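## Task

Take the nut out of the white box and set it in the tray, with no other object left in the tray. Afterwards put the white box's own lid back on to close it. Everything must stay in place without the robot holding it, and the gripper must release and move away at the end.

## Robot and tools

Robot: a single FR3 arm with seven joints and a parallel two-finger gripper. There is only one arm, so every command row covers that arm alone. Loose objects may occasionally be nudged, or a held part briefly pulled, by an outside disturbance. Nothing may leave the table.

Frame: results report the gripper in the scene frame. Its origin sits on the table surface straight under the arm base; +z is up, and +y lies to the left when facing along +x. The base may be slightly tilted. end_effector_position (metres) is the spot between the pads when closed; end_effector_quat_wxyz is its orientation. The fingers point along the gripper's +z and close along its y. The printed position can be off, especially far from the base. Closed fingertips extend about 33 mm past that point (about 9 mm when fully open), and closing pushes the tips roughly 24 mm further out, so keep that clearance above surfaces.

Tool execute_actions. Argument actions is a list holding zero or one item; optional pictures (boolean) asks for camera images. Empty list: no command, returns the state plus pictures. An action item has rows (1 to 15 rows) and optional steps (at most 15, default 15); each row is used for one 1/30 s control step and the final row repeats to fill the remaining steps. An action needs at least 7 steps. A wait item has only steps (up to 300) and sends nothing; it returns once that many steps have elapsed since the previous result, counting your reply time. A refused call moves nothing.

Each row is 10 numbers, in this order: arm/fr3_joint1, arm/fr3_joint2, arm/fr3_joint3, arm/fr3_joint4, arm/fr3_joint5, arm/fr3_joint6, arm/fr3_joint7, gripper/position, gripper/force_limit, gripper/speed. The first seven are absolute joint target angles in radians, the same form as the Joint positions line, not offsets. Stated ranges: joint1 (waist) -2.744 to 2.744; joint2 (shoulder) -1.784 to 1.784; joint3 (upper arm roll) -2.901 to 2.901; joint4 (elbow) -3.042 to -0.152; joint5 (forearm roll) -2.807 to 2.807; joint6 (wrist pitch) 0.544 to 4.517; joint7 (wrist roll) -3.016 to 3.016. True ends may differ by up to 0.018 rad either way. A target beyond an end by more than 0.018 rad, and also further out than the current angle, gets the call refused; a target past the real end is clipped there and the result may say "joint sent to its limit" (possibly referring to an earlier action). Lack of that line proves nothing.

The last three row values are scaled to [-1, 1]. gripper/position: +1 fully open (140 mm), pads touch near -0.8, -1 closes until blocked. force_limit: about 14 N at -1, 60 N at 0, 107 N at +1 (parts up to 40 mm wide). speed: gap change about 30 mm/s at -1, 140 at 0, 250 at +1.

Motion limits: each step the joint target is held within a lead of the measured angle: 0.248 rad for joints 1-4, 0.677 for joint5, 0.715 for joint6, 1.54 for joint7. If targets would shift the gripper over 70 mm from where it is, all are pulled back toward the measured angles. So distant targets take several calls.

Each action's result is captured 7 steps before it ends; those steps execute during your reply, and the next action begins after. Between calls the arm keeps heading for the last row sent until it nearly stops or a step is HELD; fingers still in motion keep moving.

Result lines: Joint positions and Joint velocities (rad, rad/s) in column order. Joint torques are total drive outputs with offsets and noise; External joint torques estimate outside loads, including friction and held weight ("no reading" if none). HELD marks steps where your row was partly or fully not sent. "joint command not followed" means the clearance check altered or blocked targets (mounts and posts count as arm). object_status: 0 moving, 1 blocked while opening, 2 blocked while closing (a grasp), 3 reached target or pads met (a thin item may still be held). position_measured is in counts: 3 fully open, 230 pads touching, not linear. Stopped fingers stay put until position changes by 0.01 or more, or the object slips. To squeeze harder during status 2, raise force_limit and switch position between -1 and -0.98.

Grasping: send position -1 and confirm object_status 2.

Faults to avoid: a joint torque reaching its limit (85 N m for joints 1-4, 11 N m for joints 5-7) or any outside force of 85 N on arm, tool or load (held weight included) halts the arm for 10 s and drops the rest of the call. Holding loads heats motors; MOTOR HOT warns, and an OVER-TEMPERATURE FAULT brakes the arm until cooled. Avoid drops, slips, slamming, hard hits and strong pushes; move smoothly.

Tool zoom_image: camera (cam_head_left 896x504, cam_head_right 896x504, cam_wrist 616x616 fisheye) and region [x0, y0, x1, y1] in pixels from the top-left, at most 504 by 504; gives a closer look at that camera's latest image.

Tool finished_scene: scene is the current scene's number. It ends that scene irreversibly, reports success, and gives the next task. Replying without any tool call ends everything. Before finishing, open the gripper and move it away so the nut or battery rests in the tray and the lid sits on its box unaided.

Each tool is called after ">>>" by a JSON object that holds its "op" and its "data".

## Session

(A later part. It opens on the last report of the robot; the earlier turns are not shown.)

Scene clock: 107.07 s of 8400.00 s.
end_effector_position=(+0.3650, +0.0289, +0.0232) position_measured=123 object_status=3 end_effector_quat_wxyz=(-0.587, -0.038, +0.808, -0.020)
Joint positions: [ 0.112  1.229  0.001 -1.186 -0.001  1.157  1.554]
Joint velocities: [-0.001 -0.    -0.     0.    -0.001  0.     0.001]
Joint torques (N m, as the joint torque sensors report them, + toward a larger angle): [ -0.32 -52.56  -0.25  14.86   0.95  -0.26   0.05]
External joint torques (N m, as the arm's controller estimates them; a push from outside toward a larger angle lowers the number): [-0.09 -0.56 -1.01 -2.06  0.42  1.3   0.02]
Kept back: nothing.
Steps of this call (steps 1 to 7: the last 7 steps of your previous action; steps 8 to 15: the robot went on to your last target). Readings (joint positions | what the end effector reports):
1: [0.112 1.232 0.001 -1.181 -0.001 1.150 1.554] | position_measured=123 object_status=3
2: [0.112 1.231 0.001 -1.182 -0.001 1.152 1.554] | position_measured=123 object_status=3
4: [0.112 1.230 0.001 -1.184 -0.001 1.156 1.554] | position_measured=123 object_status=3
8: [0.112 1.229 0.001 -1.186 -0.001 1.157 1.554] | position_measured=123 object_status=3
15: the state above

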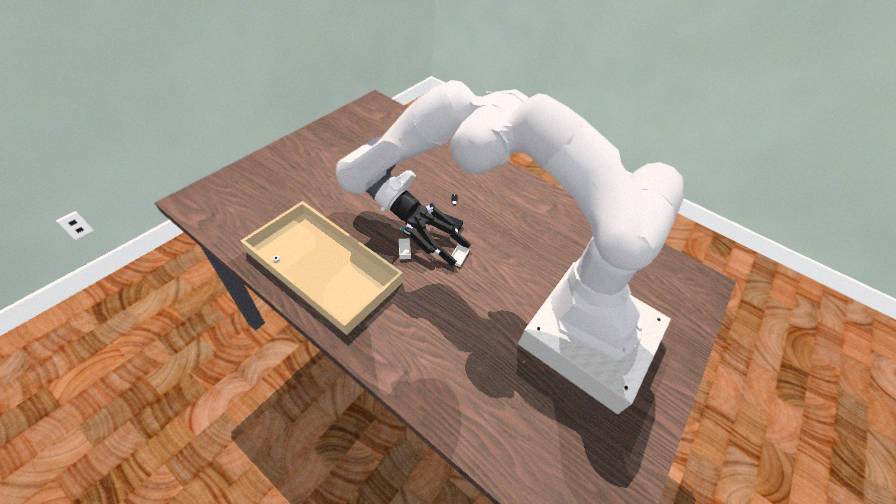

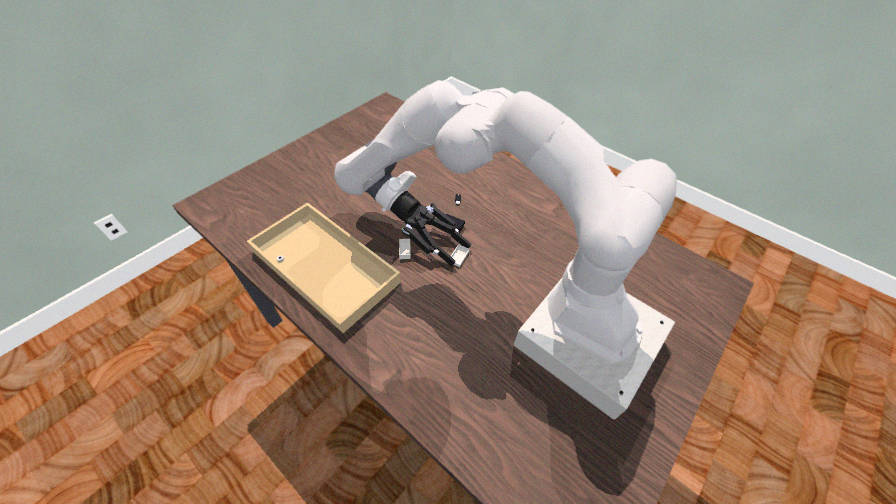

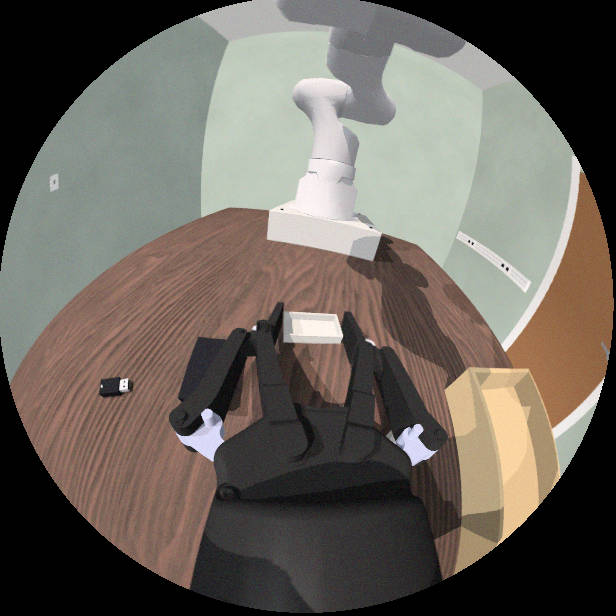

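>>> {"op": "execute_actions", "data": {"actions": [{"rows":[[0.11,1.229,0,-1.186,0,1.157,1.556,-1,-0.2,-0.5]],"steps":15}]}}

>>> {"op": "execute_actions", "data": {"actions": [{"steps":15}], "pictures": true}}

>>> {"op": "zoom_image", "data": {"camera": "cam_head_left", "region": [400,200,500,300]}}

Scene clock: 108.27 s of 8400.00 s.
end_effector_position=(+0.3648, +0.0287, +0.0235) position_measured=133 object_status=0 end_effector_quat_wxyz=(-0.588, -0.038, +0.808, -0.020)
Joint positions: [ 0.112  1.229  0.001 -1.187 -0.001  1.157  1.555]
Joint velocities: [-0.     0.002 -0.002 -0.001 -0.     0.     0.   ]
Joint torques (N m, as the joint torque sensors report them, + toward a larger angle): [ -0.36 -51.76   0.5   16.17   0.95  -1.6    0.  ]
External joint torques (N m, as the arm's controller estimates them; a push from outside toward a larger angle lowers the number): [-0.05 -0.17 -0.2  -0.53  0.43 -0.02 -0.02]
Steps of this call (steps 1 to 15: the robot went on to your last target; steps 16 to 28: nothing new was sent; steps 29 to 36: the first 8 steps of this action). Readings (joint positions | what the end effector reports):
29: [0.112 1.229 0.001 -1.187 -0.001 1.157 1.555] | position_measured=123 object_status=0
30: [0.112 1.229 0.001 -1.187 -0.001 1.157 1.555] | position_measured=126 object_status=0
32: [0.112 1.229 0.001 -1.187 -0.001 1.157 1.555] | position_measured=133 object_status=0
36: the state above

Scene clock: 108.77 s of 8400.00 s.
end_effector_position=(+0.3648, +0.0287, +0.0235) position_measured=133 object_status=2 end_effector_quat_wxyz=(-0.588, -0.038, +0.808, -0.020)
Joint positions: [ 0.112  1.229  0.001 -1.187 -0.001  1.157  1.555]
Joint velocities: [-0.001 -0.001 -0.    -0.001 -0.001  0.001  0.   ]
Joint torques (N m, as the joint torque sensors report them, + toward a larger angle): [ -0.32 -51.57   0.    15.68   1.03  -1.45   0.08]
External joint torques (N m, as the arm's controller estimates them; a push from outside toward a larger angle lowers the number): [-0.15  0.45 -0.79 -1.23  0.5   0.12  0.06]
Kept back: nothing.
Steps of this call (steps 1 to 7: the last 7 steps of your previous action; steps 8 to 15: the robot went on to your last target). Readings (joint positions | what the end effector reports):
1: [0.112 1.229 0.001 -1.187 -0.001 1.157 1.555] | position_measured=133 object_status=0
2: [0.112 1.229 0.001 -1.187 -0.001 1.157 1.555] | position_measured=133 object_status=0
4: [0.112 1.229 0.001 -1.187 -0.001 1.157 1.555] | position_measured=133 object_status=0
8: [0.112 1.229 0.001 -1.187 -0.001 1.157 1.555] | position_measured=133 object_status=2
15: the state above
The arm was judged still, so your last target was given up. Only a new action makes it travel on or press farther. Fingers that are still opening or closing keep moving.

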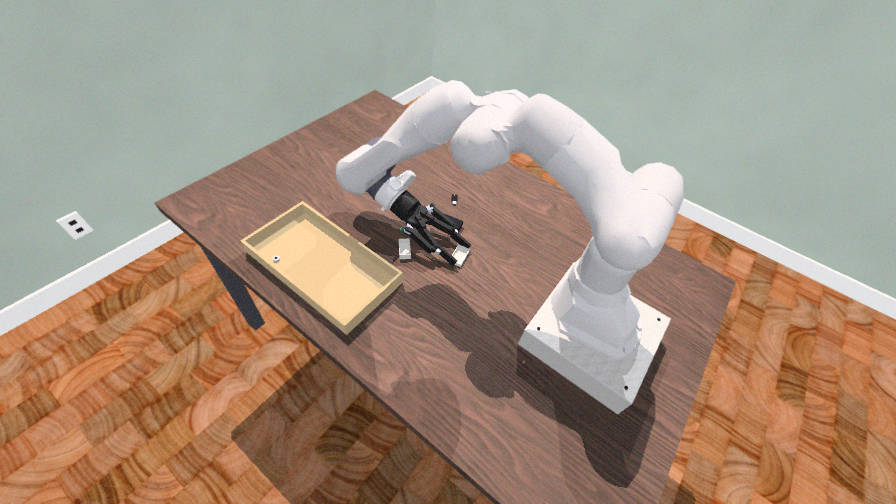

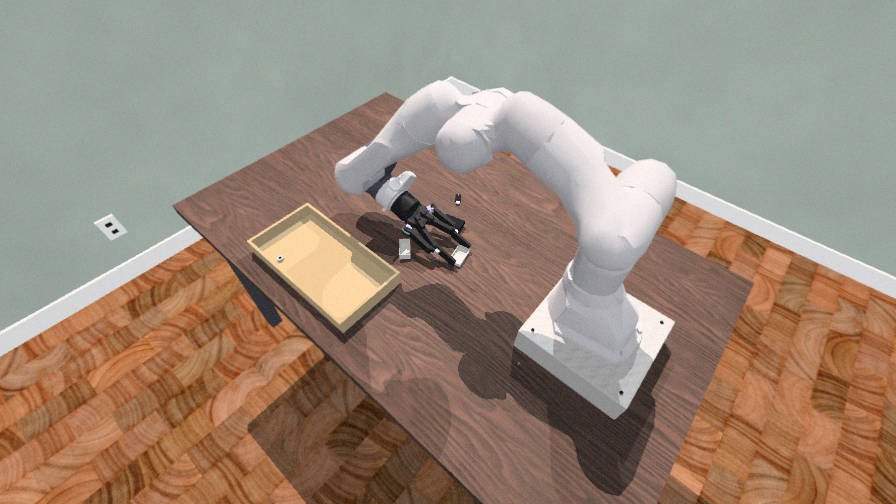

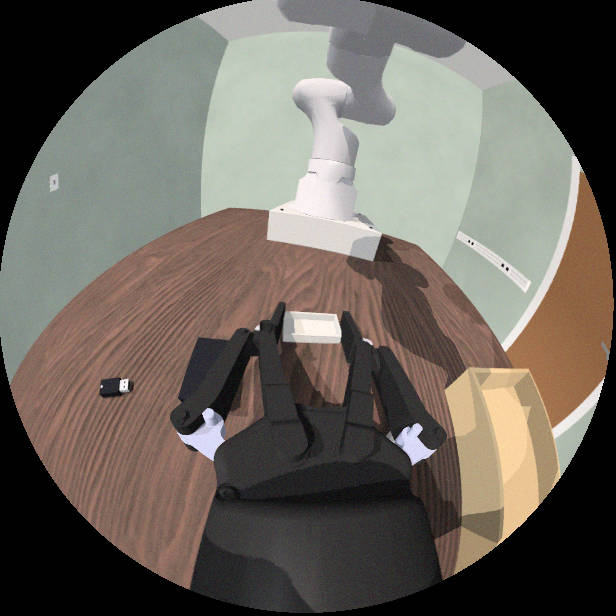

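Region (400, 200, 500, 300) of cam_head_left's 896x504 image, scaled by 5.040, with more detail than that image has.

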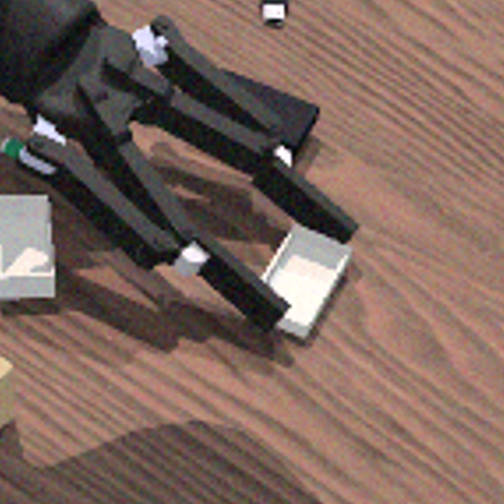

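>>> {"op": "execute_actions", "data": {"actions": [{"rows":[[0.11,1.229,0,-1.186,0,1.157,1.556,-0.98,0.1,-0.5],[0.11,1.229,0,-1.186,0,1.157,1.556,-0.98,0.1,-0.5],[0.11,1.229,0,-1.186,0,1.157,1.556,-0.98,0.1,-0.5],[0.11,1.2,0,-1.19,0,1.13,1.556,-0.98,0.1,-0.5],[0.11,1.17,0,-1.19,0,1.10,1.556,-0.98,0.1,-0.5],[0.11,1.13,0,-1.2,0,1.08,1.556,-0.98,0.1,-0.5],[0.11,1.08,0,-1.22,0,1.06,1.556,-0.98,0.1,-0.5],[0.11,1.0,0,-1.3,0,1.06,1.556,-0.98,0.1,-0.5],[0.1,0.9,0,-1.42,0,1.15,1.556,-0.98,0.1,-0.5],[0.09,0.8,0,-1.55,0,1.25,1.556,-0.98,0.1,-0.5],[0.08,0.7,0,-1.67,0,1.4,1.556,-0.98,0.1,-0.5],[0.07,0.6,0,-1.8,0,1.5,1.556,-0.98,0.1,-0.5],[0.06,0.533,0,-1.875,0,1.608,1.556,-0.98,0.1,-0.5]],"steps":15}]}}

>>> {"op": "execute_actions", "data": {"actions": [{"steps":15}]}}

>>> {"op": "execute_actions", "data": {"actions": [{"rows":[[0.06,0.45,0,-1.98,0,1.8,1.556,-0.98,0.1,-0.5],[0.06,0.37,0,-2.1,0,2.0,1.556,-0.98,0.1,-0.5],[0.06,0.28,0,-2.22,0,2.2,1.556,-0.98,0.1,-0.5],[0.06,0.2,0,-2.34,0,2.4,1.556,-0.98,0.1,-0.5],[0.06,0.12,0,-2.45,0,2.55,1.556,-0.98,0.1,-0.5],[0.06,0.08,0,-2.5,0,2.7,1.556,-0.98,0.1,-0.5],[0.06,0.1,0,-2.52,0,2.9,1.556,-0.98,0.1,-0.5],[0.06,0.2,0,-2.53,0,3.1,1.556,-0.98,0.1,-0.5],[0.06,0.3,0,-2.54,0,3.3,1.556,-0.98,0.1,-0.5],[0.06,0.4,0,-2.55,0,3.5,1.556,-0.98,0.1,-0.5]],"steps":15}]}}

>>> {"op": "execute_actions", "data": {"actions": [{"steps":25}], "pictures": true}}

Scene clock: 110.83 s of 8400.00 s.
end_effector_position=(+0.3717, +0.0294, +0.0666) position_measured=134 object_status=2 end_effector_quat_wxyz=(-0.586, -0.038, +0.809, -0.020)
Joint positions: [ 0.112  1.138  0.001 -1.232 -0.001  1.114  1.555]
Joint velocities: [ 0.001 -1.295 -0.001 -0.803 -0.001 -0.313  0.   ]
Joint torques (N m, as the joint torque sensors report them, + toward a larger angle): [ -0.75 -59.34   0.06  21.92   0.98  -0.93   0.02]
External joint torques (N m, as the arm's controller estimates them; a push from outside toward a larger angle lowers the number): [-0.75 -0.29 -1.05 -2.04  0.3  -0.46 -0.02]
Steps of this call (steps 1 to 54: nothing new was sent; steps 55 to 62: the first 8 steps of this action). Readings (joint positions | what the end effector reports):
55: [0.112 1.229 0.001 -1.187 -0.001 1.156 1.555] | position_measured=133 object_status=0
56: [0.112 1.229 0.001 -1.187 -0.001 1.156 1.555] | position_measured=134 object_status=0
58: [0.112 1.226 0.001 -1.189 -0.001 1.153 1.555] | position_measured=134 object_status=0
62: the state above

Scene clock: 111.33 s of 8400.00 s.
end_effector_position=(+0.3733, +0.0092, +0.1330) position_measured=134 object_status=2 end_effector_quat_wxyz=(-0.407, -0.019, +0.913, -0.004)
Joint positions: [ 0.06   0.534 -0.001 -1.867 -0.001  1.562  1.555]
Joint velocities: [-0.     0.012  0.003 -0.099 -0.     0.256  0.   ]
Joint torques (N m, as the joint torque sensors report them, + toward a larger angle): [  0.42 -42.68   0.88  17.68   0.88   0.46   0.05]
External joint torques (N m, as the arm's controller estimates them; a push from outside toward a larger angle lowers the number): [ 0.69  2.28  0.62 -2.43  0.31  0.53  0.03]
Kept back: nothing.
Steps of this call (steps 1 to 7: the last 7 steps of your previous action; steps 8 to 15: the robot went on to your last target). Readings (joint positions | what the end effector reports):
1: [0.111 1.078 0.001 -1.286 -0.001 1.120 1.555] | position_measured=134 object_status=2
2: [0.109 1.003 0.002 -1.360 -0.001 1.139 1.555] | position_measured=134 object_status=2
4: [0.097 0.848 0.003 -1.512 -0.001 1.233 1.555] | position_measured=134 object_status=2
8: [0.066 0.582 -0.001 -1.768 -0.001 1.435 1.555] | position_measured=134 object_status=2
15: the state above

Scene clock: 111.60 s of 8400.00 s.
end_effector_position=(+0.4094, +0.0103, +0.1167) position_measured=134 object_status=2 end_effector_quat_wxyz=(-0.221, -0.020, +0.975, -0.003)
Joint positions: [ 0.06   0.273 -0.001 -2.197 -0.001  2.022  1.555]
Joint velocities: [ 0.    -0.723 -0.    -1.098 -0.002  2.046 -0.   ]
Joint torques (N m, as the joint torque sensors report them, + toward a larger angle): [  0.85 -17.     0.55   9.26   0.84   0.76   0.02]
External joint torques (N m, as the arm's controller estimates them; a push from outside toward a larger angle lowers the number): [ 0.93 -2.07  0.41 -2.17  0.43  0.84  0.01]
Steps of this call (steps 1 to 8: the first 8 steps of this action). Readings (joint positions | what the end effector reports):
1: [0.060 0.520 -0.001 -1.895 -0.001 1.600 1.555] | position_measured=134 object_status=2
2: [0.060 0.483 -0.001 -1.954 -0.001 1.665 1.555] | position_measured=134 object_status=2
4: [0.060 0.401 -0.001 -2.061 -0.001 1.792 1.555] | position_measured=134 object_status=2
8: the state above

Scene clock: 121.83 s of 8400.00 s.
end_effector_position=(+0.4011, +0.0097, +0.0308) position_measured=134 object_status=2 end_effector_quat_wxyz=(-0.141, -0.020, +0.990, -0.003)
Joint positions: [ 0.06   0.326 -0.001 -2.412 -0.002  2.454  1.556]
Joint velocities: [ 0.    -0.     0.001 -0.     0.001 -0.     0.001]
Joint torques (N m, as the joint torque sensors report them, + toward a larger angle): [  0.43 -29.94  -0.18  12.86   0.55   1.82  -0.02]
External joint torques (N m, as the arm's controller estimates them; a push from outside toward a larger angle lowers the number): [ 0.47  3.74 -0.44 -2.47  0.22  0.19 -0.03]
FORCE FAULT: contact force on the arm reached its limit, and the arm stopped for 10 seconds. The contact can be on any part of the arm, not only on its tool. The arm's remaining commands of this call were not run. The arm holds still and accepts commands again. Move the arm away from the contact; if what it grips holds it there, let go first. Pushing or pulling that hard again can fault the arm again.
Kept back: nothing.
The stop began at step 7 of this call (marked STOPPED below). From that step on the arm followed nothing that you had sent. 1 step, steps kept back included, did not run and will not run. Nothing is kept back now, and the robot has no last target.
Steps of this call (steps 1 to 6: the first 6 steps of the 7 kept back from your previous action; steps 7 to 307: the stop). Readings (joint positions | what the end effector reports):
1: [0.060 0.259 -0.001 -2.234 -0.001 2.098 1.555] | position_measured=134 object_status=2
2: [0.060 0.266 -0.001 -2.268 -0.001 2.166 1.555] | position_measured=134 object_status=2
4: [0.060 0.304 -0.001 -2.350 -0.001 2.318 1.555] | position_measured=134 object_status=2
7: [0.060 0.320 -0.001 -2.413 -0.002 2.452 1.556] | position_measured=134 object_status=2 STOPPED
8: [0.060 0.320 -0.001 -2.411 -0.002 2.454 1.556] | position_measured=134 object_status=2
307: the state above

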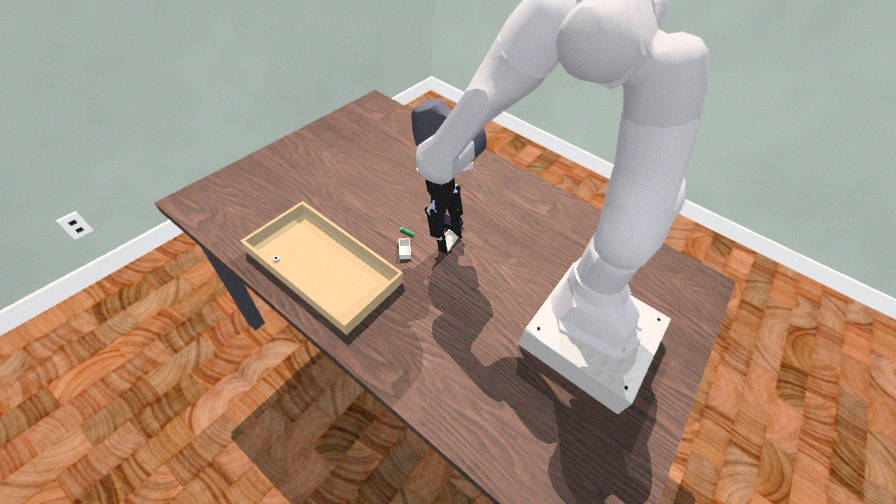

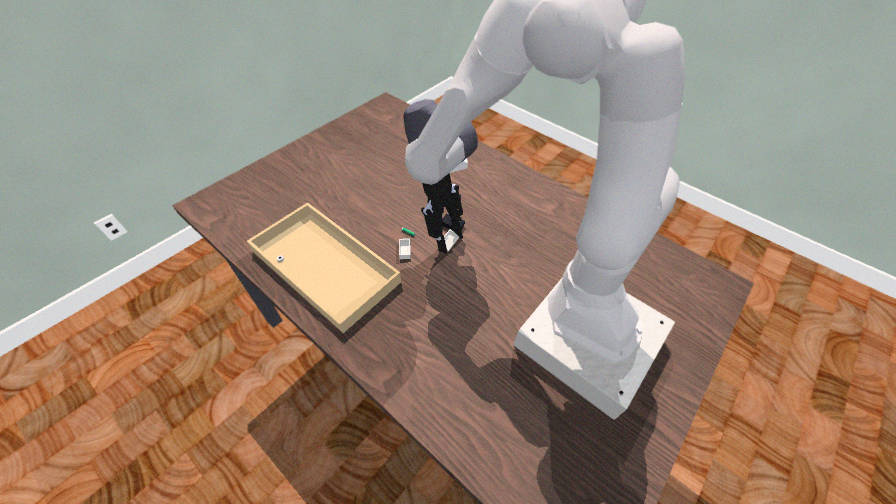

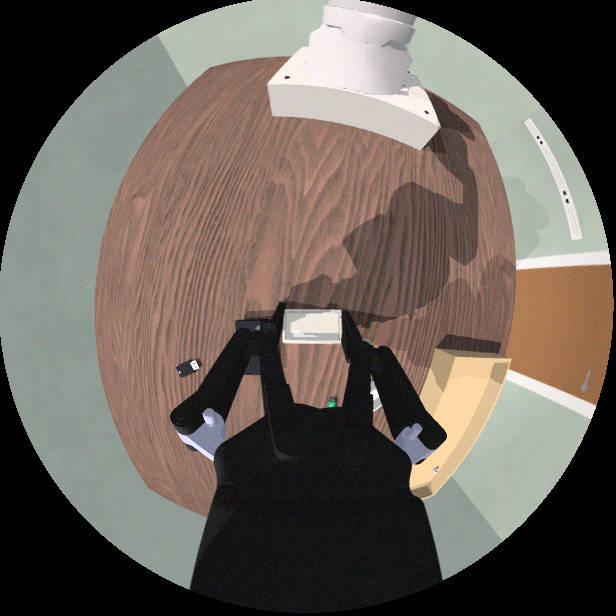

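>>> {"op": "execute_actions", "data": {"actions": [{"rows":[[0.06,0.25,0,-2.412,0,2.454,1.556,-0.98,0.1,-0.5],[0.06,0.18,0,-2.412,0,2.454,1.556,-0.98,0.1,-0.5],[0.06,0.1,0,-2.412,0,2.454,1.556,-0.98,0.1,-0.5],[0.06,0.05,0,-2.42,0,2.5,1.556,-0.98,0.1,-0.5],[0.06,0.05,0,-2.45,0,2.55,1.556,-0.98,0.1,-0.5]],"steps":15}]}}

>>> {"op": "execute_actions", "data": {"actions": [{"steps":15}], "pictures": true}}

>>> {"op": "zoom_image", "data": {"camera": "cam_head_left", "region": [380,160,500,280]}}

Scene clock: 122.50 s of 8400.00 s.
end_effector_position=(+0.4798, +0.0122, +0.1308) position_measured=134 object_status=2 end_effector_quat_wxyz=(-0.011, -0.021, +1.000, -0.002)
Joint positions: [ 0.06   0.089 -0.001 -2.436 -0.002  2.501  1.556]
Joint velocities: [ 0.002 -0.706  0.001 -0.026  0.001  0.33   0.   ]
Joint torques (N m, as the joint torque sensors report them, + toward a larger angle): [  0.24 -18.5    0.08   9.68   1.     1.78  -0.07]
External joint torques (N m, as the arm's controller estimates them; a push from outside toward a larger angle lowers the number): [ 0.36 -1.9   0.17 -3.2   0.52  0.64 -0.06]
Steps of this call (steps 1 to 12: nothing new was sent; steps 13 to 20: the first 8 steps of this action). Readings (joint positions | what the end effector reports):
13: [0.060 0.318 -0.001 -2.416 -0.002 2.453 1.556] | position_measured=134 object_status=2
14: [0.060 0.293 -0.001 -2.420 -0.002 2.450 1.556] | position_measured=134 object_status=2
16: [0.060 0.224 -0.001 -2.421 -0.002 2.453 1.556] | position_measured=134 object_status=2
20: the state above

Scene clock: 123.00 s of 8400.00 s.
end_effector_position=(+0.4976, +0.0128, +0.1496) position_measured=134 object_status=2 end_effector_quat_wxyz=(+0.025, -0.021, +0.999, -0.002)
Joint positions: [ 0.06   0.049 -0.001 -2.448 -0.002  2.545  1.556]
Joint velocities: [-0.001 -0.     0.    -0.    -0.     0.013 -0.002]
Joint torques (N m, as the joint torque sensors report them, + toward a larger angle): [  0.72 -29.17   0.64  17.73   1.03   2.9   -0.05]
External joint torques (N m, as the arm's controller estimates them; a push from outside toward a larger angle lowers the number): [ 0.82  0.21  0.7  -2.21  0.53  0.38 -0.05]
Kept back: nothing.
Steps of this call (steps 1 to 7: the last 7 steps of your previous action; steps 8 to 15: the robot went on to your last target). Readings (joint positions | what the end effector reports):
1: [0.060 0.070 -0.001 -2.436 -0.002 2.511 1.556] | position_measured=134 object_status=2
2: [0.060 0.058 -0.001 -2.437 -0.002 2.519 1.556] | position_measured=134 object_status=2
4: [0.060 0.050 -0.001 -2.440 -0.002 2.530 1.556] | position_measured=134 object_status=2
8: [0.060 0.049 -0.001 -2.447 -0.002 2.540 1.556] | position_measured=134 object_status=2
15: the state above

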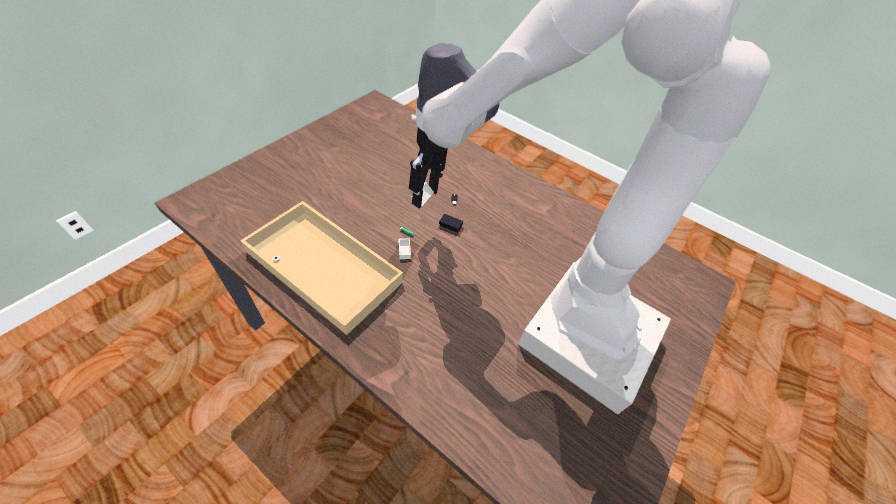

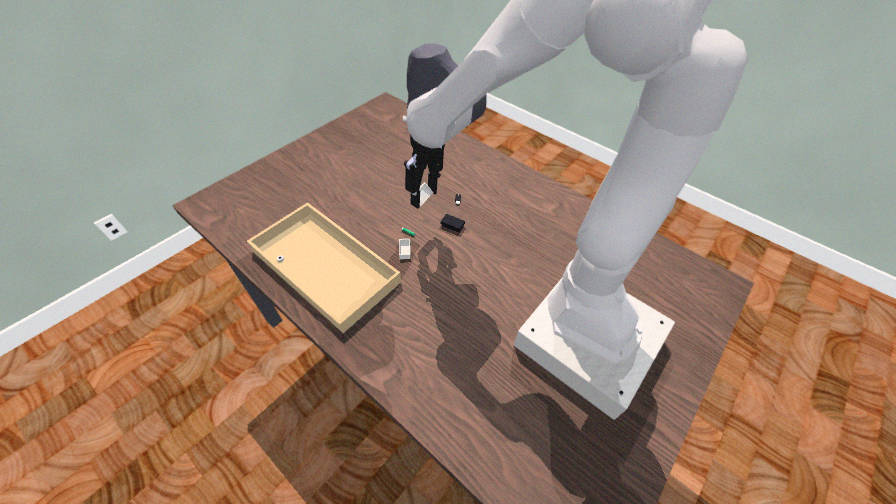

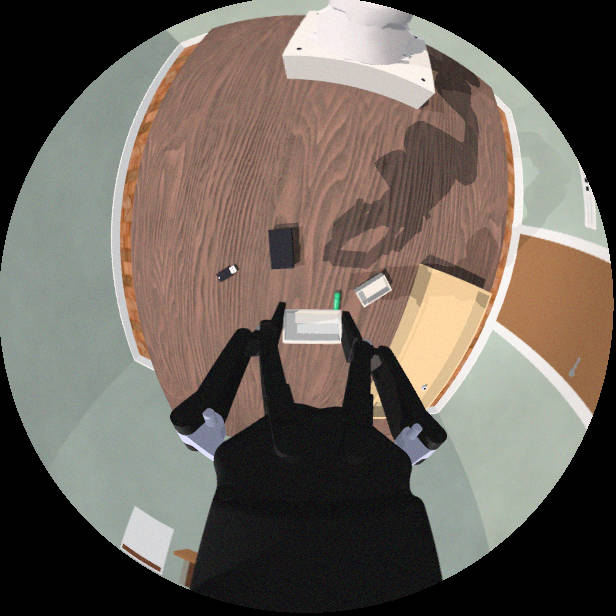

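Region (380, 160, 500, 280) of cam_head_left's 896x504 image, scaled by 4.200, with more detail than that image has.

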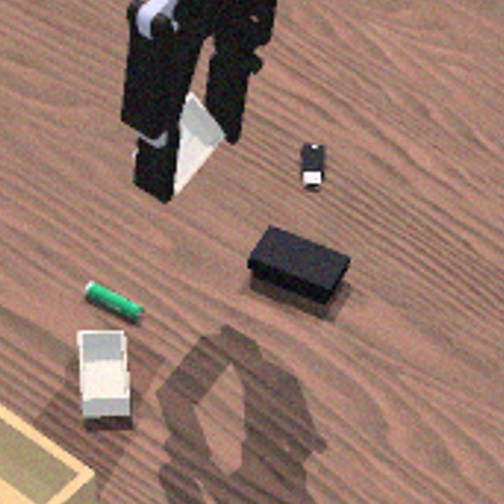

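>>> {"op": "execute_actions", "data": {"actions": [{"rows":[[0.06,0.1,0,-2.5,0,3.0,1.556,-0.98,0.1,-0.5],[0.06,0.1,0,-2.5,0,3.2,1.556,-0.98,0.1,-0.5],[0.06,0.15,0,-2.52,0,3.5,1.556,-0.98,0.1,-0.5],[0.06,0.2,0,-2.53,0,3.6,1.556,-0.98,0.1,-0.5],[0.06,0.25,0,-2.54,0,3.7,1.556,-0.98,0.1,-0.5],[0.06,0.3,0,-2.55,0,3.8,1.556,-0.98,0.1,-0.5],[0.06,0.35,0,-2.55,0,3.85,1.556,-0.98,0.1,-0.5],[0.06,0.4,0,-2.55,0,3.9,1.556,-0.98,0.1,-0.5]],"steps":15}]}}

>>> {"op": "execute_actions", "data": {"actions": [{"steps":20}]}}

>>> {"op": "execute_actions", "data": {"actions": [{"rows":[[0.06,0.45,0,-2.56,0,4.1,1.556,-0.98,0.1,-0.5],[0.06,0.45,0,-2.56,0,4.2,1.556,-0.98,0.1,-0.5],[0.06,0.5,0,-2.57,0,4.25,1.556,-0.98,0.1,-0.5],[0.06,0.55,0,-2.58,0,4.3,1.556,-0.98,0.1,-0.5],[0.06,0.6,0,-2.59,0,4.32,1.556,-0.98,0.1,-0.5],[0.06,0.65,0,-2.59,0,4.32,1.556,-0.98,0.1,-0.5],[0.06,0.723,0,-2.595,0,4.32,1.556,-0.98,0.1,-0.5]],"steps":15}]}}

>>> {"op": "execute_actions", "data": {"actions": [{"steps":20}], "pictures": true}}

>>> {"op": "zoom_image", "data": {"camera": "cam_head_left", "region": [300,120,460,280]}}

Scene clock: 124.00 s of 8400.00 s.
end_effector_position=(+0.5799, +0.0152, +0.1099) position_measured=134 object_status=2 end_effector_quat_wxyz=(+0.197, -0.021, +0.980, -0.001)
Joint positions: [ 0.06   0.246 -0.001 -2.515 -0.002  3.156  1.556]
Joint velocities: [-0.     1.698 -0.001 -0.28   0.     3.238  0.   ]
Joint torques (N m, as the joint torque sensors report them, + toward a larger angle): [  1.03 -34.68   0.17   9.98   0.88   3.4   -0.08]
External joint torques (N m, as the arm's controller estimates them; a push from outside toward a larger angle lowers the number): [ 1.2   1.47  0.12 -2.72  0.6   1.27 -0.07]
Steps of this call (steps 1 to 15: the robot went on to your last target; steps 16 to 22: nothing new was sent; steps 23 to 30: the first 8 steps of this action). Readings (joint positions | what the end effector reports):
23: [0.060 0.053 -0.001 -2.456 -0.002 2.595 1.556] | position_measured=134 object_status=2
24: [0.060 0.062 -0.001 -2.463 -0.002 2.647 1.556] | position_measured=134 object_status=2
26: [0.060 0.086 -0.001 -2.477 -0.002 2.766 1.556] | position_measured=134 object_status=2
30: the state above

Scene clock: 124.67 s of 8400.00 s.
end_effector_position=(+0.6606, +0.0178, +0.1857) position_measured=134 object_status=2 end_effector_quat_wxyz=(+0.445, -0.020, +0.895, +0.001)
Joint positions: [ 0.06   0.398 -0.001 -2.548 -0.002  3.866  1.556]
Joint velocities: [ 0.001  0.005 -0.001 -0.     0.001  0.19   0.001]
Joint torques (N m, as the joint torque sensors report them, + toward a larger angle): [  0.48 -32.28   0.62  11.18   0.76   3.73  -0.16]
External joint torques (N m, as the arm's controller estimates them; a push from outside toward a larger angle lowers the number): [ 0.55  1.16  0.33 -1.91  0.59  0.43 -0.14]
Kept back: nothing.
Steps of this call (steps 1 to 7: the last 7 steps of your previous action; steps 8 to 20: the robot went on to your last target). Readings (joint positions | what the end effector reports):
1: [0.060 0.292 -0.001 -2.525 -0.002 3.237 1.556] | position_measured=134 object_status=2
2: [0.060 0.321 -0.001 -2.534 -0.002 3.298 1.556] | position_measured=134 object_status=2
4: [0.060 0.352 -0.001 -2.543 -0.002 3.401 1.556] | position_measured=134 object_status=2
8: [0.060 0.382 -0.001 -2.547 -0.002 3.582 1.556] | position_measured=134 object_status=2
20: the state above

Scene clock: 124.93 s of 8400.00 s.
end_effector_position=(+0.6227, +0.0168, +0.1249) position_measured=134 object_status=2 end_effector_quat_wxyz=(+0.474, -0.019, +0.880, +0.002)
Joint positions: [ 0.06   0.631 -0.001 -2.58  -0.002  4.197  1.556]
Joint velocities: [-0.001  1.306  0.    -0.2    0.     0.685  0.   ]
Joint torques (N m, as the joint torque sensors report them, + toward a larger angle): [  0.61 -43.37   0.61   8.     0.57   4.85  -0.07]
External joint torques (N m, as the arm's controller estimates them; a push from outside toward a larger angle lowers the number): [ 0.68  1.41  0.09 -1.86  0.67  0.57 -0.04]
Steps of this call (steps 1 to 8: the first 8 steps of this action). Readings (joint positions | what the end effector reports):
1: [0.060 0.405 -0.001 -2.548 -0.002 3.900 1.556] | position_measured=134 object_status=2
2: [0.060 0.419 -0.001 -2.550 -0.002 3.950 1.556] | position_measured=134 object_status=2
4: [0.060 0.463 -0.001 -2.556 -0.002 4.057 1.556] | position_measured=134 object_status=2
8: the state above

Scene clock: 125.60 s of 8400.00 s.
end_effector_position=(+0.5988, +0.0161, +0.0997) position_measured=134 object_status=2 end_effector_quat_wxyz=(+0.478, -0.019, +0.878, +0.002)
Joint positions: [ 0.06   0.723 -0.001 -2.597 -0.002  4.315  1.556]
Joint velocities: [ 0.001  0.    -0.    -0.     0.001  0.015 -0.001]
Joint torques (N m, as the joint torque sensors report them, + toward a larger angle): [  1.63 -33.14   0.77   6.02   0.34   3.7   -0.12]
External joint torques (N m, as the arm's controller estimates them; a push from outside toward a larger angle lowers the number): [ 1.69  0.86  0.22  0.59  0.48  0.35 -0.1 ]
Kept back: nothing.
Steps of this call (steps 1 to 7: the last 7 steps of your previous action; steps 8 to 20: the robot went on to your last target). Readings (joint positions | what the end effector reports):
1: [0.060 0.669 -0.001 -2.587 -0.002 4.217 1.556] | position_measured=134 object_status=2
2: [0.060 0.695 -0.001 -2.593 -0.002 4.233 1.556] | position_measured=134 object_status=2
4: [0.060 0.719 -0.001 -2.598 -0.002 4.258 1.556] | position_measured=134 object_status=2
8: [0.060 0.723 -0.001 -2.597 -0.002 4.290 1.556] | position_measured=134 object_status=2
20: the state above

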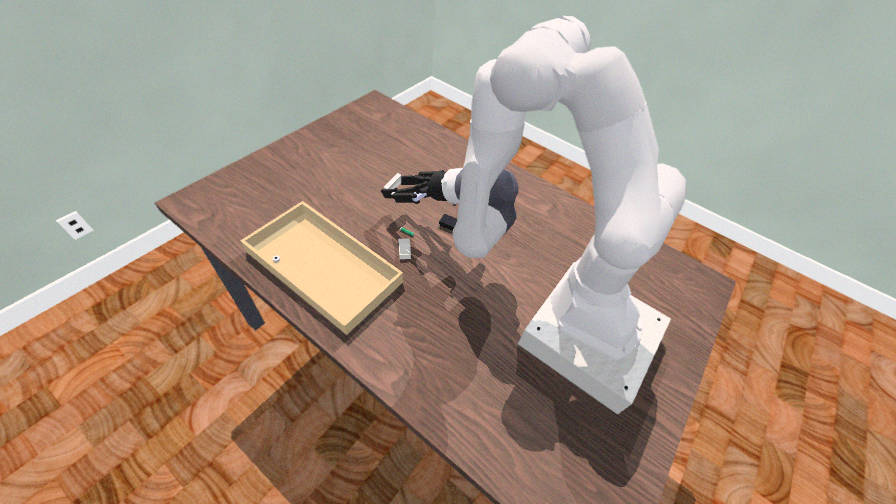

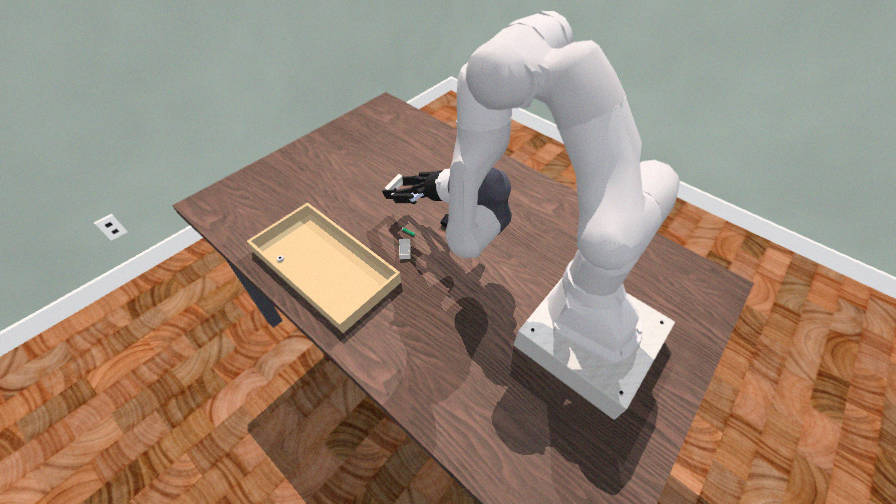

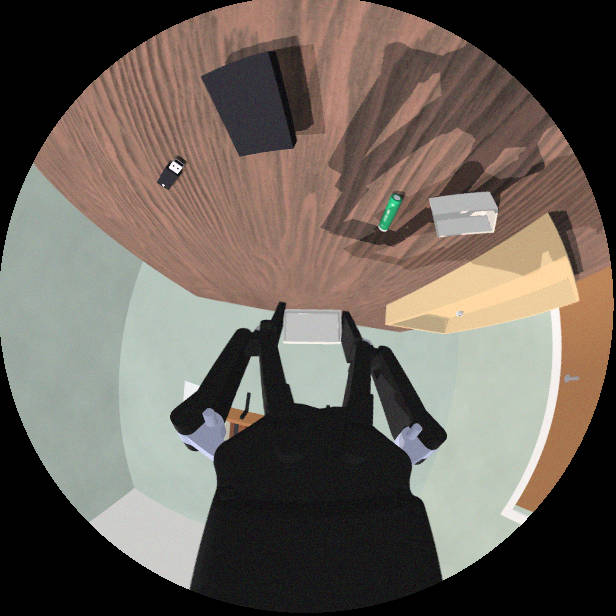

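Region (300, 120, 460, 280) of cam_head_left's 896x504 image, scaled by 3.150, with more detail than that image has.

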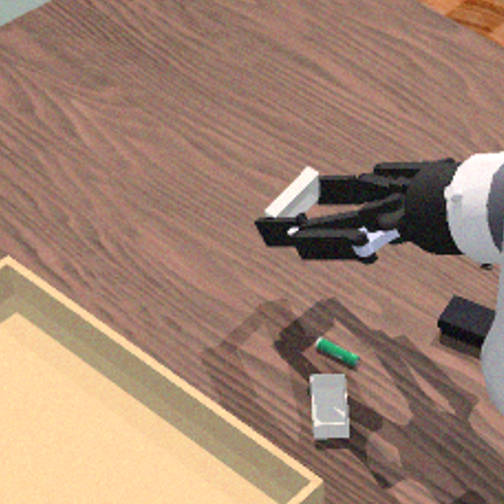

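>>> {"op": "execute_actions", "data": {"actions": [{"rows":[[0.06,0.78,0,-2.56,0,4.35,1.556,-0.98,0.1,-0.5],[0.06,0.84,0,-2.52,0,4.38,1.556,-0.98,0.1,-0.5],[0.06,0.89,0,-2.49,0,4.40,1.556,-0.98,0.1,-0.5],[0.06,0.92,0,-2.47,0,4.41,1.556,-0.98,0.1,-0.5]],"steps":15}]}}

>>> {"op": "execute_actions", "data": {"actions": [{"steps":15}], "pictures": true}}

>>> {"op": "zoom_image", "data": {"camera": "cam_head_left", "region": [340,150,440,250]}}

Scene clock: 126.47 s of 8400.00 s.
end_effector_position=(+0.5982, +0.0160, +0.0435) position_measured=134 object_status=2 end_effector_quat_wxyz=(+0.474, -0.019, +0.880, +0.002)
Joint positions: [ 0.06   0.911 -0.001 -2.484 -0.002  4.381  1.556]
Joint velocities: [-0.001  0.205 -0.     0.105  0.     0.136  0.   ]
Joint torques (N m, as the joint torque sensors report them, + toward a larger angle): [  1.37 -39.74   0.79   6.21   0.29   4.34  -0.14]
External joint torques (N m, as the arm's controller estimates them; a push from outside toward a larger angle lowers the number): [ 1.47  2.05  0.07  0.45  0.51  0.45 -0.11]
Steps of this call (steps 1 to 15: the robot went on to your last target; steps 16 to 18: nothing new was sent; steps 19 to 26: the first 8 steps of this action). Readings (joint positions | what the end effector reports):
19: [0.060 0.732 -0.001 -2.589 -0.002 4.323 1.556] | position_measured=134 object_status=2
20: [0.060 0.756 -0.001 -2.568 -0.002 4.334 1.556] | position_measured=134 object_status=2
22: [0.060 0.830 -0.001 -2.519 -0.002 4.357 1.556] | position_measured=134 object_status=2
26: the state above

Scene clock: 126.97 s of 8400.00 s.
end_effector_position=(+0.6034, +0.0162, +0.0500) position_measured=134 object_status=2 end_effector_quat_wxyz=(+0.487, -0.019, +0.873, +0.002)
Joint positions: [ 0.06   0.919 -0.001 -2.472 -0.002  4.406  1.556]
Joint velocities: [-0.     0.001  0.    -0.001 -0.002  0.008  0.   ]
Joint torques (N m, as the joint torque sensors report them, + toward a larger angle): [  0.78 -35.11   1.14   4.46   0.34   3.76  -0.13]
External joint torques (N m, as the arm's controller estimates them; a push from outside toward a larger angle lowers the number): [ 0.83  0.78  0.44  0.64  0.55  0.42 -0.11]
Kept back: nothing.
Steps of this call (steps 1 to 7: the last 7 steps of your previous action; steps 8 to 15: the robot went on to your last target). Readings (joint positions | what the end effector reports):
1: [0.060 0.915 -0.001 -2.481 -0.002 4.386 1.556] | position_measured=134 object_status=2
2: [0.060 0.918 -0.001 -2.478 -0.002 4.389 1.556] | position_measured=134 object_status=2
4: [0.060 0.919 -0.001 -2.475 -0.002 4.395 1.556] | position_measured=134 object_status=2
8: [0.060 0.919 -0.001 -2.472 -0.002 4.402 1.556] | position_measured=134 object_status=2
15: the state above

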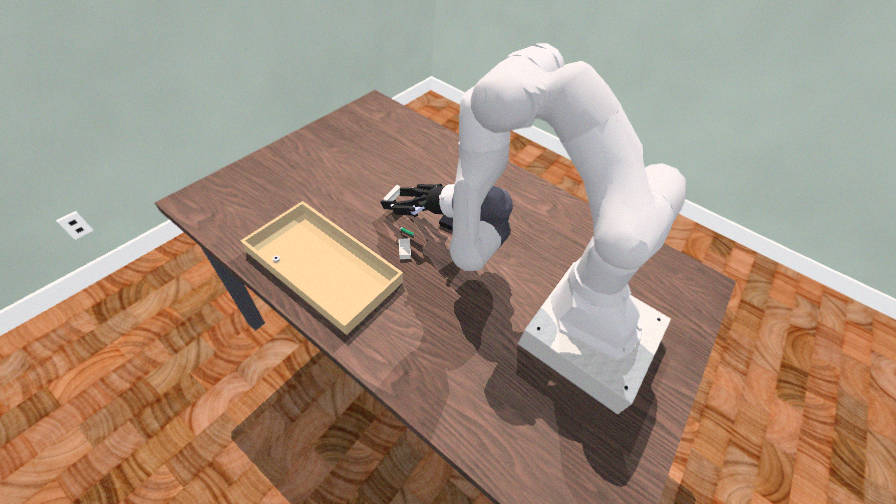

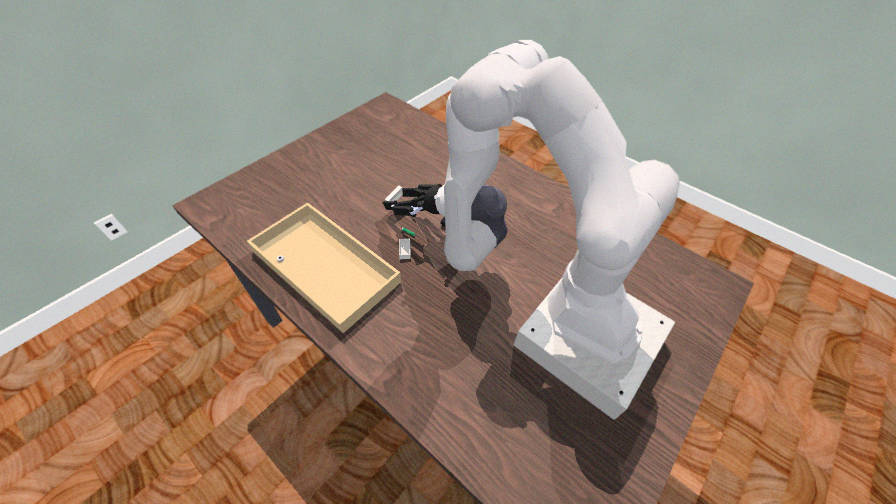

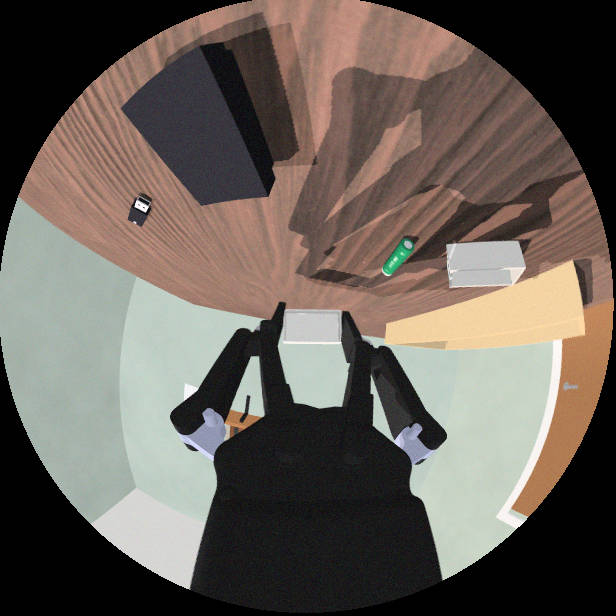

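Region (340, 150, 440, 250) of cam_head_left's 896x504 image, scaled by 5.040, with more detail than that image has.

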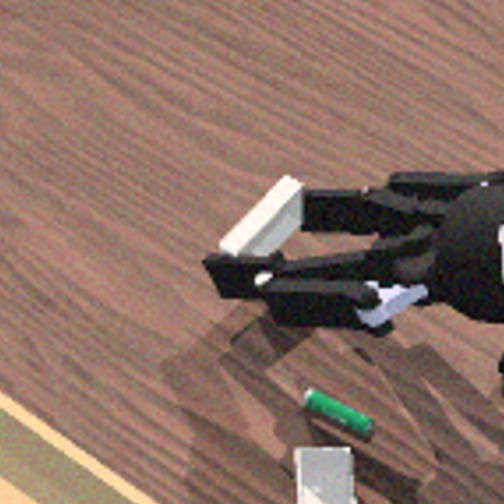

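>>> {"op": "execute_actions", "data": {"actions": [{"rows":[[0.06,0.94,0,-2.465,0,4.43,1.556,-0.98,0.1,-0.5],[0.06,0.96,0,-2.46,0,4.45,1.556,-0.98,0.1,-0.5],[0.06,0.985,0,-2.455,0,4.47,1.556,-0.98,0.1,-0.5]],"steps":15}]}}

>>> {"op": "execute_actions", "data": {"actions": [{"steps":10}]}}

Scene clock: 127.57 s of 8400.00 s.
end_effector_position=(+0.5902, +0.0158, +0.0298) position_measured=134 object_status=2 end_effector_quat_wxyz=(+0.484, -0.019, +0.875, +0.002)
Joint positions: [ 0.06   0.982 -0.001 -2.459 -0.002  4.451  1.556]
Joint velocities: [ 0.001  0.055  0.     0.008 -0.002  0.092 -0.001]
Joint torques (N m, as the joint torque sensors report them, + toward a larger angle): [  0.38 -35.9    1.02   4.9    0.27   3.88  -0.08]
External joint torques (N m, as the arm's controller estimates them; a push from outside toward a larger angle lowers the number): [ 0.42  2.12  0.24  1.15  0.51  0.36 -0.06]
Steps of this call (steps 1 to 10: the robot went on to your last target; steps 11 to 18: the first 8 steps of this action). Readings (joint positions | what the end effector reports):
11: [0.060 0.921 -0.001 -2.470 -0.002 4.411 1.556] | position_measured=134 object_status=2
12: [0.060 0.929 -0.001 -2.467 -0.002 4.417 1.556] | position_measured=134 object_status=2
14: [0.060 0.956 -0.001 -2.460 -0.002 4.433 1.556] | position_measured=134 object_status=2
18: the state above

Scene clock: 127.90 s of 8400.00 s.
end_effector_position=(+0.5920, +0.0159, +0.0341) position_measured=134 object_status=2 end_effector_quat_wxyz=(+0.491, -0.019, +0.871, +0.002)
Joint positions: [ 0.06   0.984 -0.001 -2.457 -0.002  4.465  1.556]
Joint velocities: [-0.001  0.001  0.     0.     0.001  0.014 -0.   ]
Joint torques (N m, as the joint torque sensors report them, + toward a larger angle): [  1.41 -34.23   0.1    2.48   0.24   3.72  -0.14]
External joint torques (N m, as the arm's controller estimates them; a push from outside toward a larger angle lowers the number): [ 1.48  1.46 -0.62 -0.25  0.48  0.4  -0.11]
Kept back: nothing.
Steps of this call (steps 1 to 7: the last 7 steps of your previous action; steps 8 to 10: the robot went on to your last target). Readings (joint positions | what the end effector reports):
1: [0.060 0.984 -0.001 -2.459 -0.002 4.454 1.556] | position_measured=134 object_status=2
2: [0.060 0.984 -0.001 -2.459 -0.002 4.456 1.556] | position_measured=134 object_status=2
4: [0.060 0.984 -0.001 -2.458 -0.002 4.460 1.556] | position_measured=134 object_status=2
8: [0.060 0.984 -0.001 -2.457 -0.002 4.464 1.556] | position_measured=134 object_status=2
10: the state above


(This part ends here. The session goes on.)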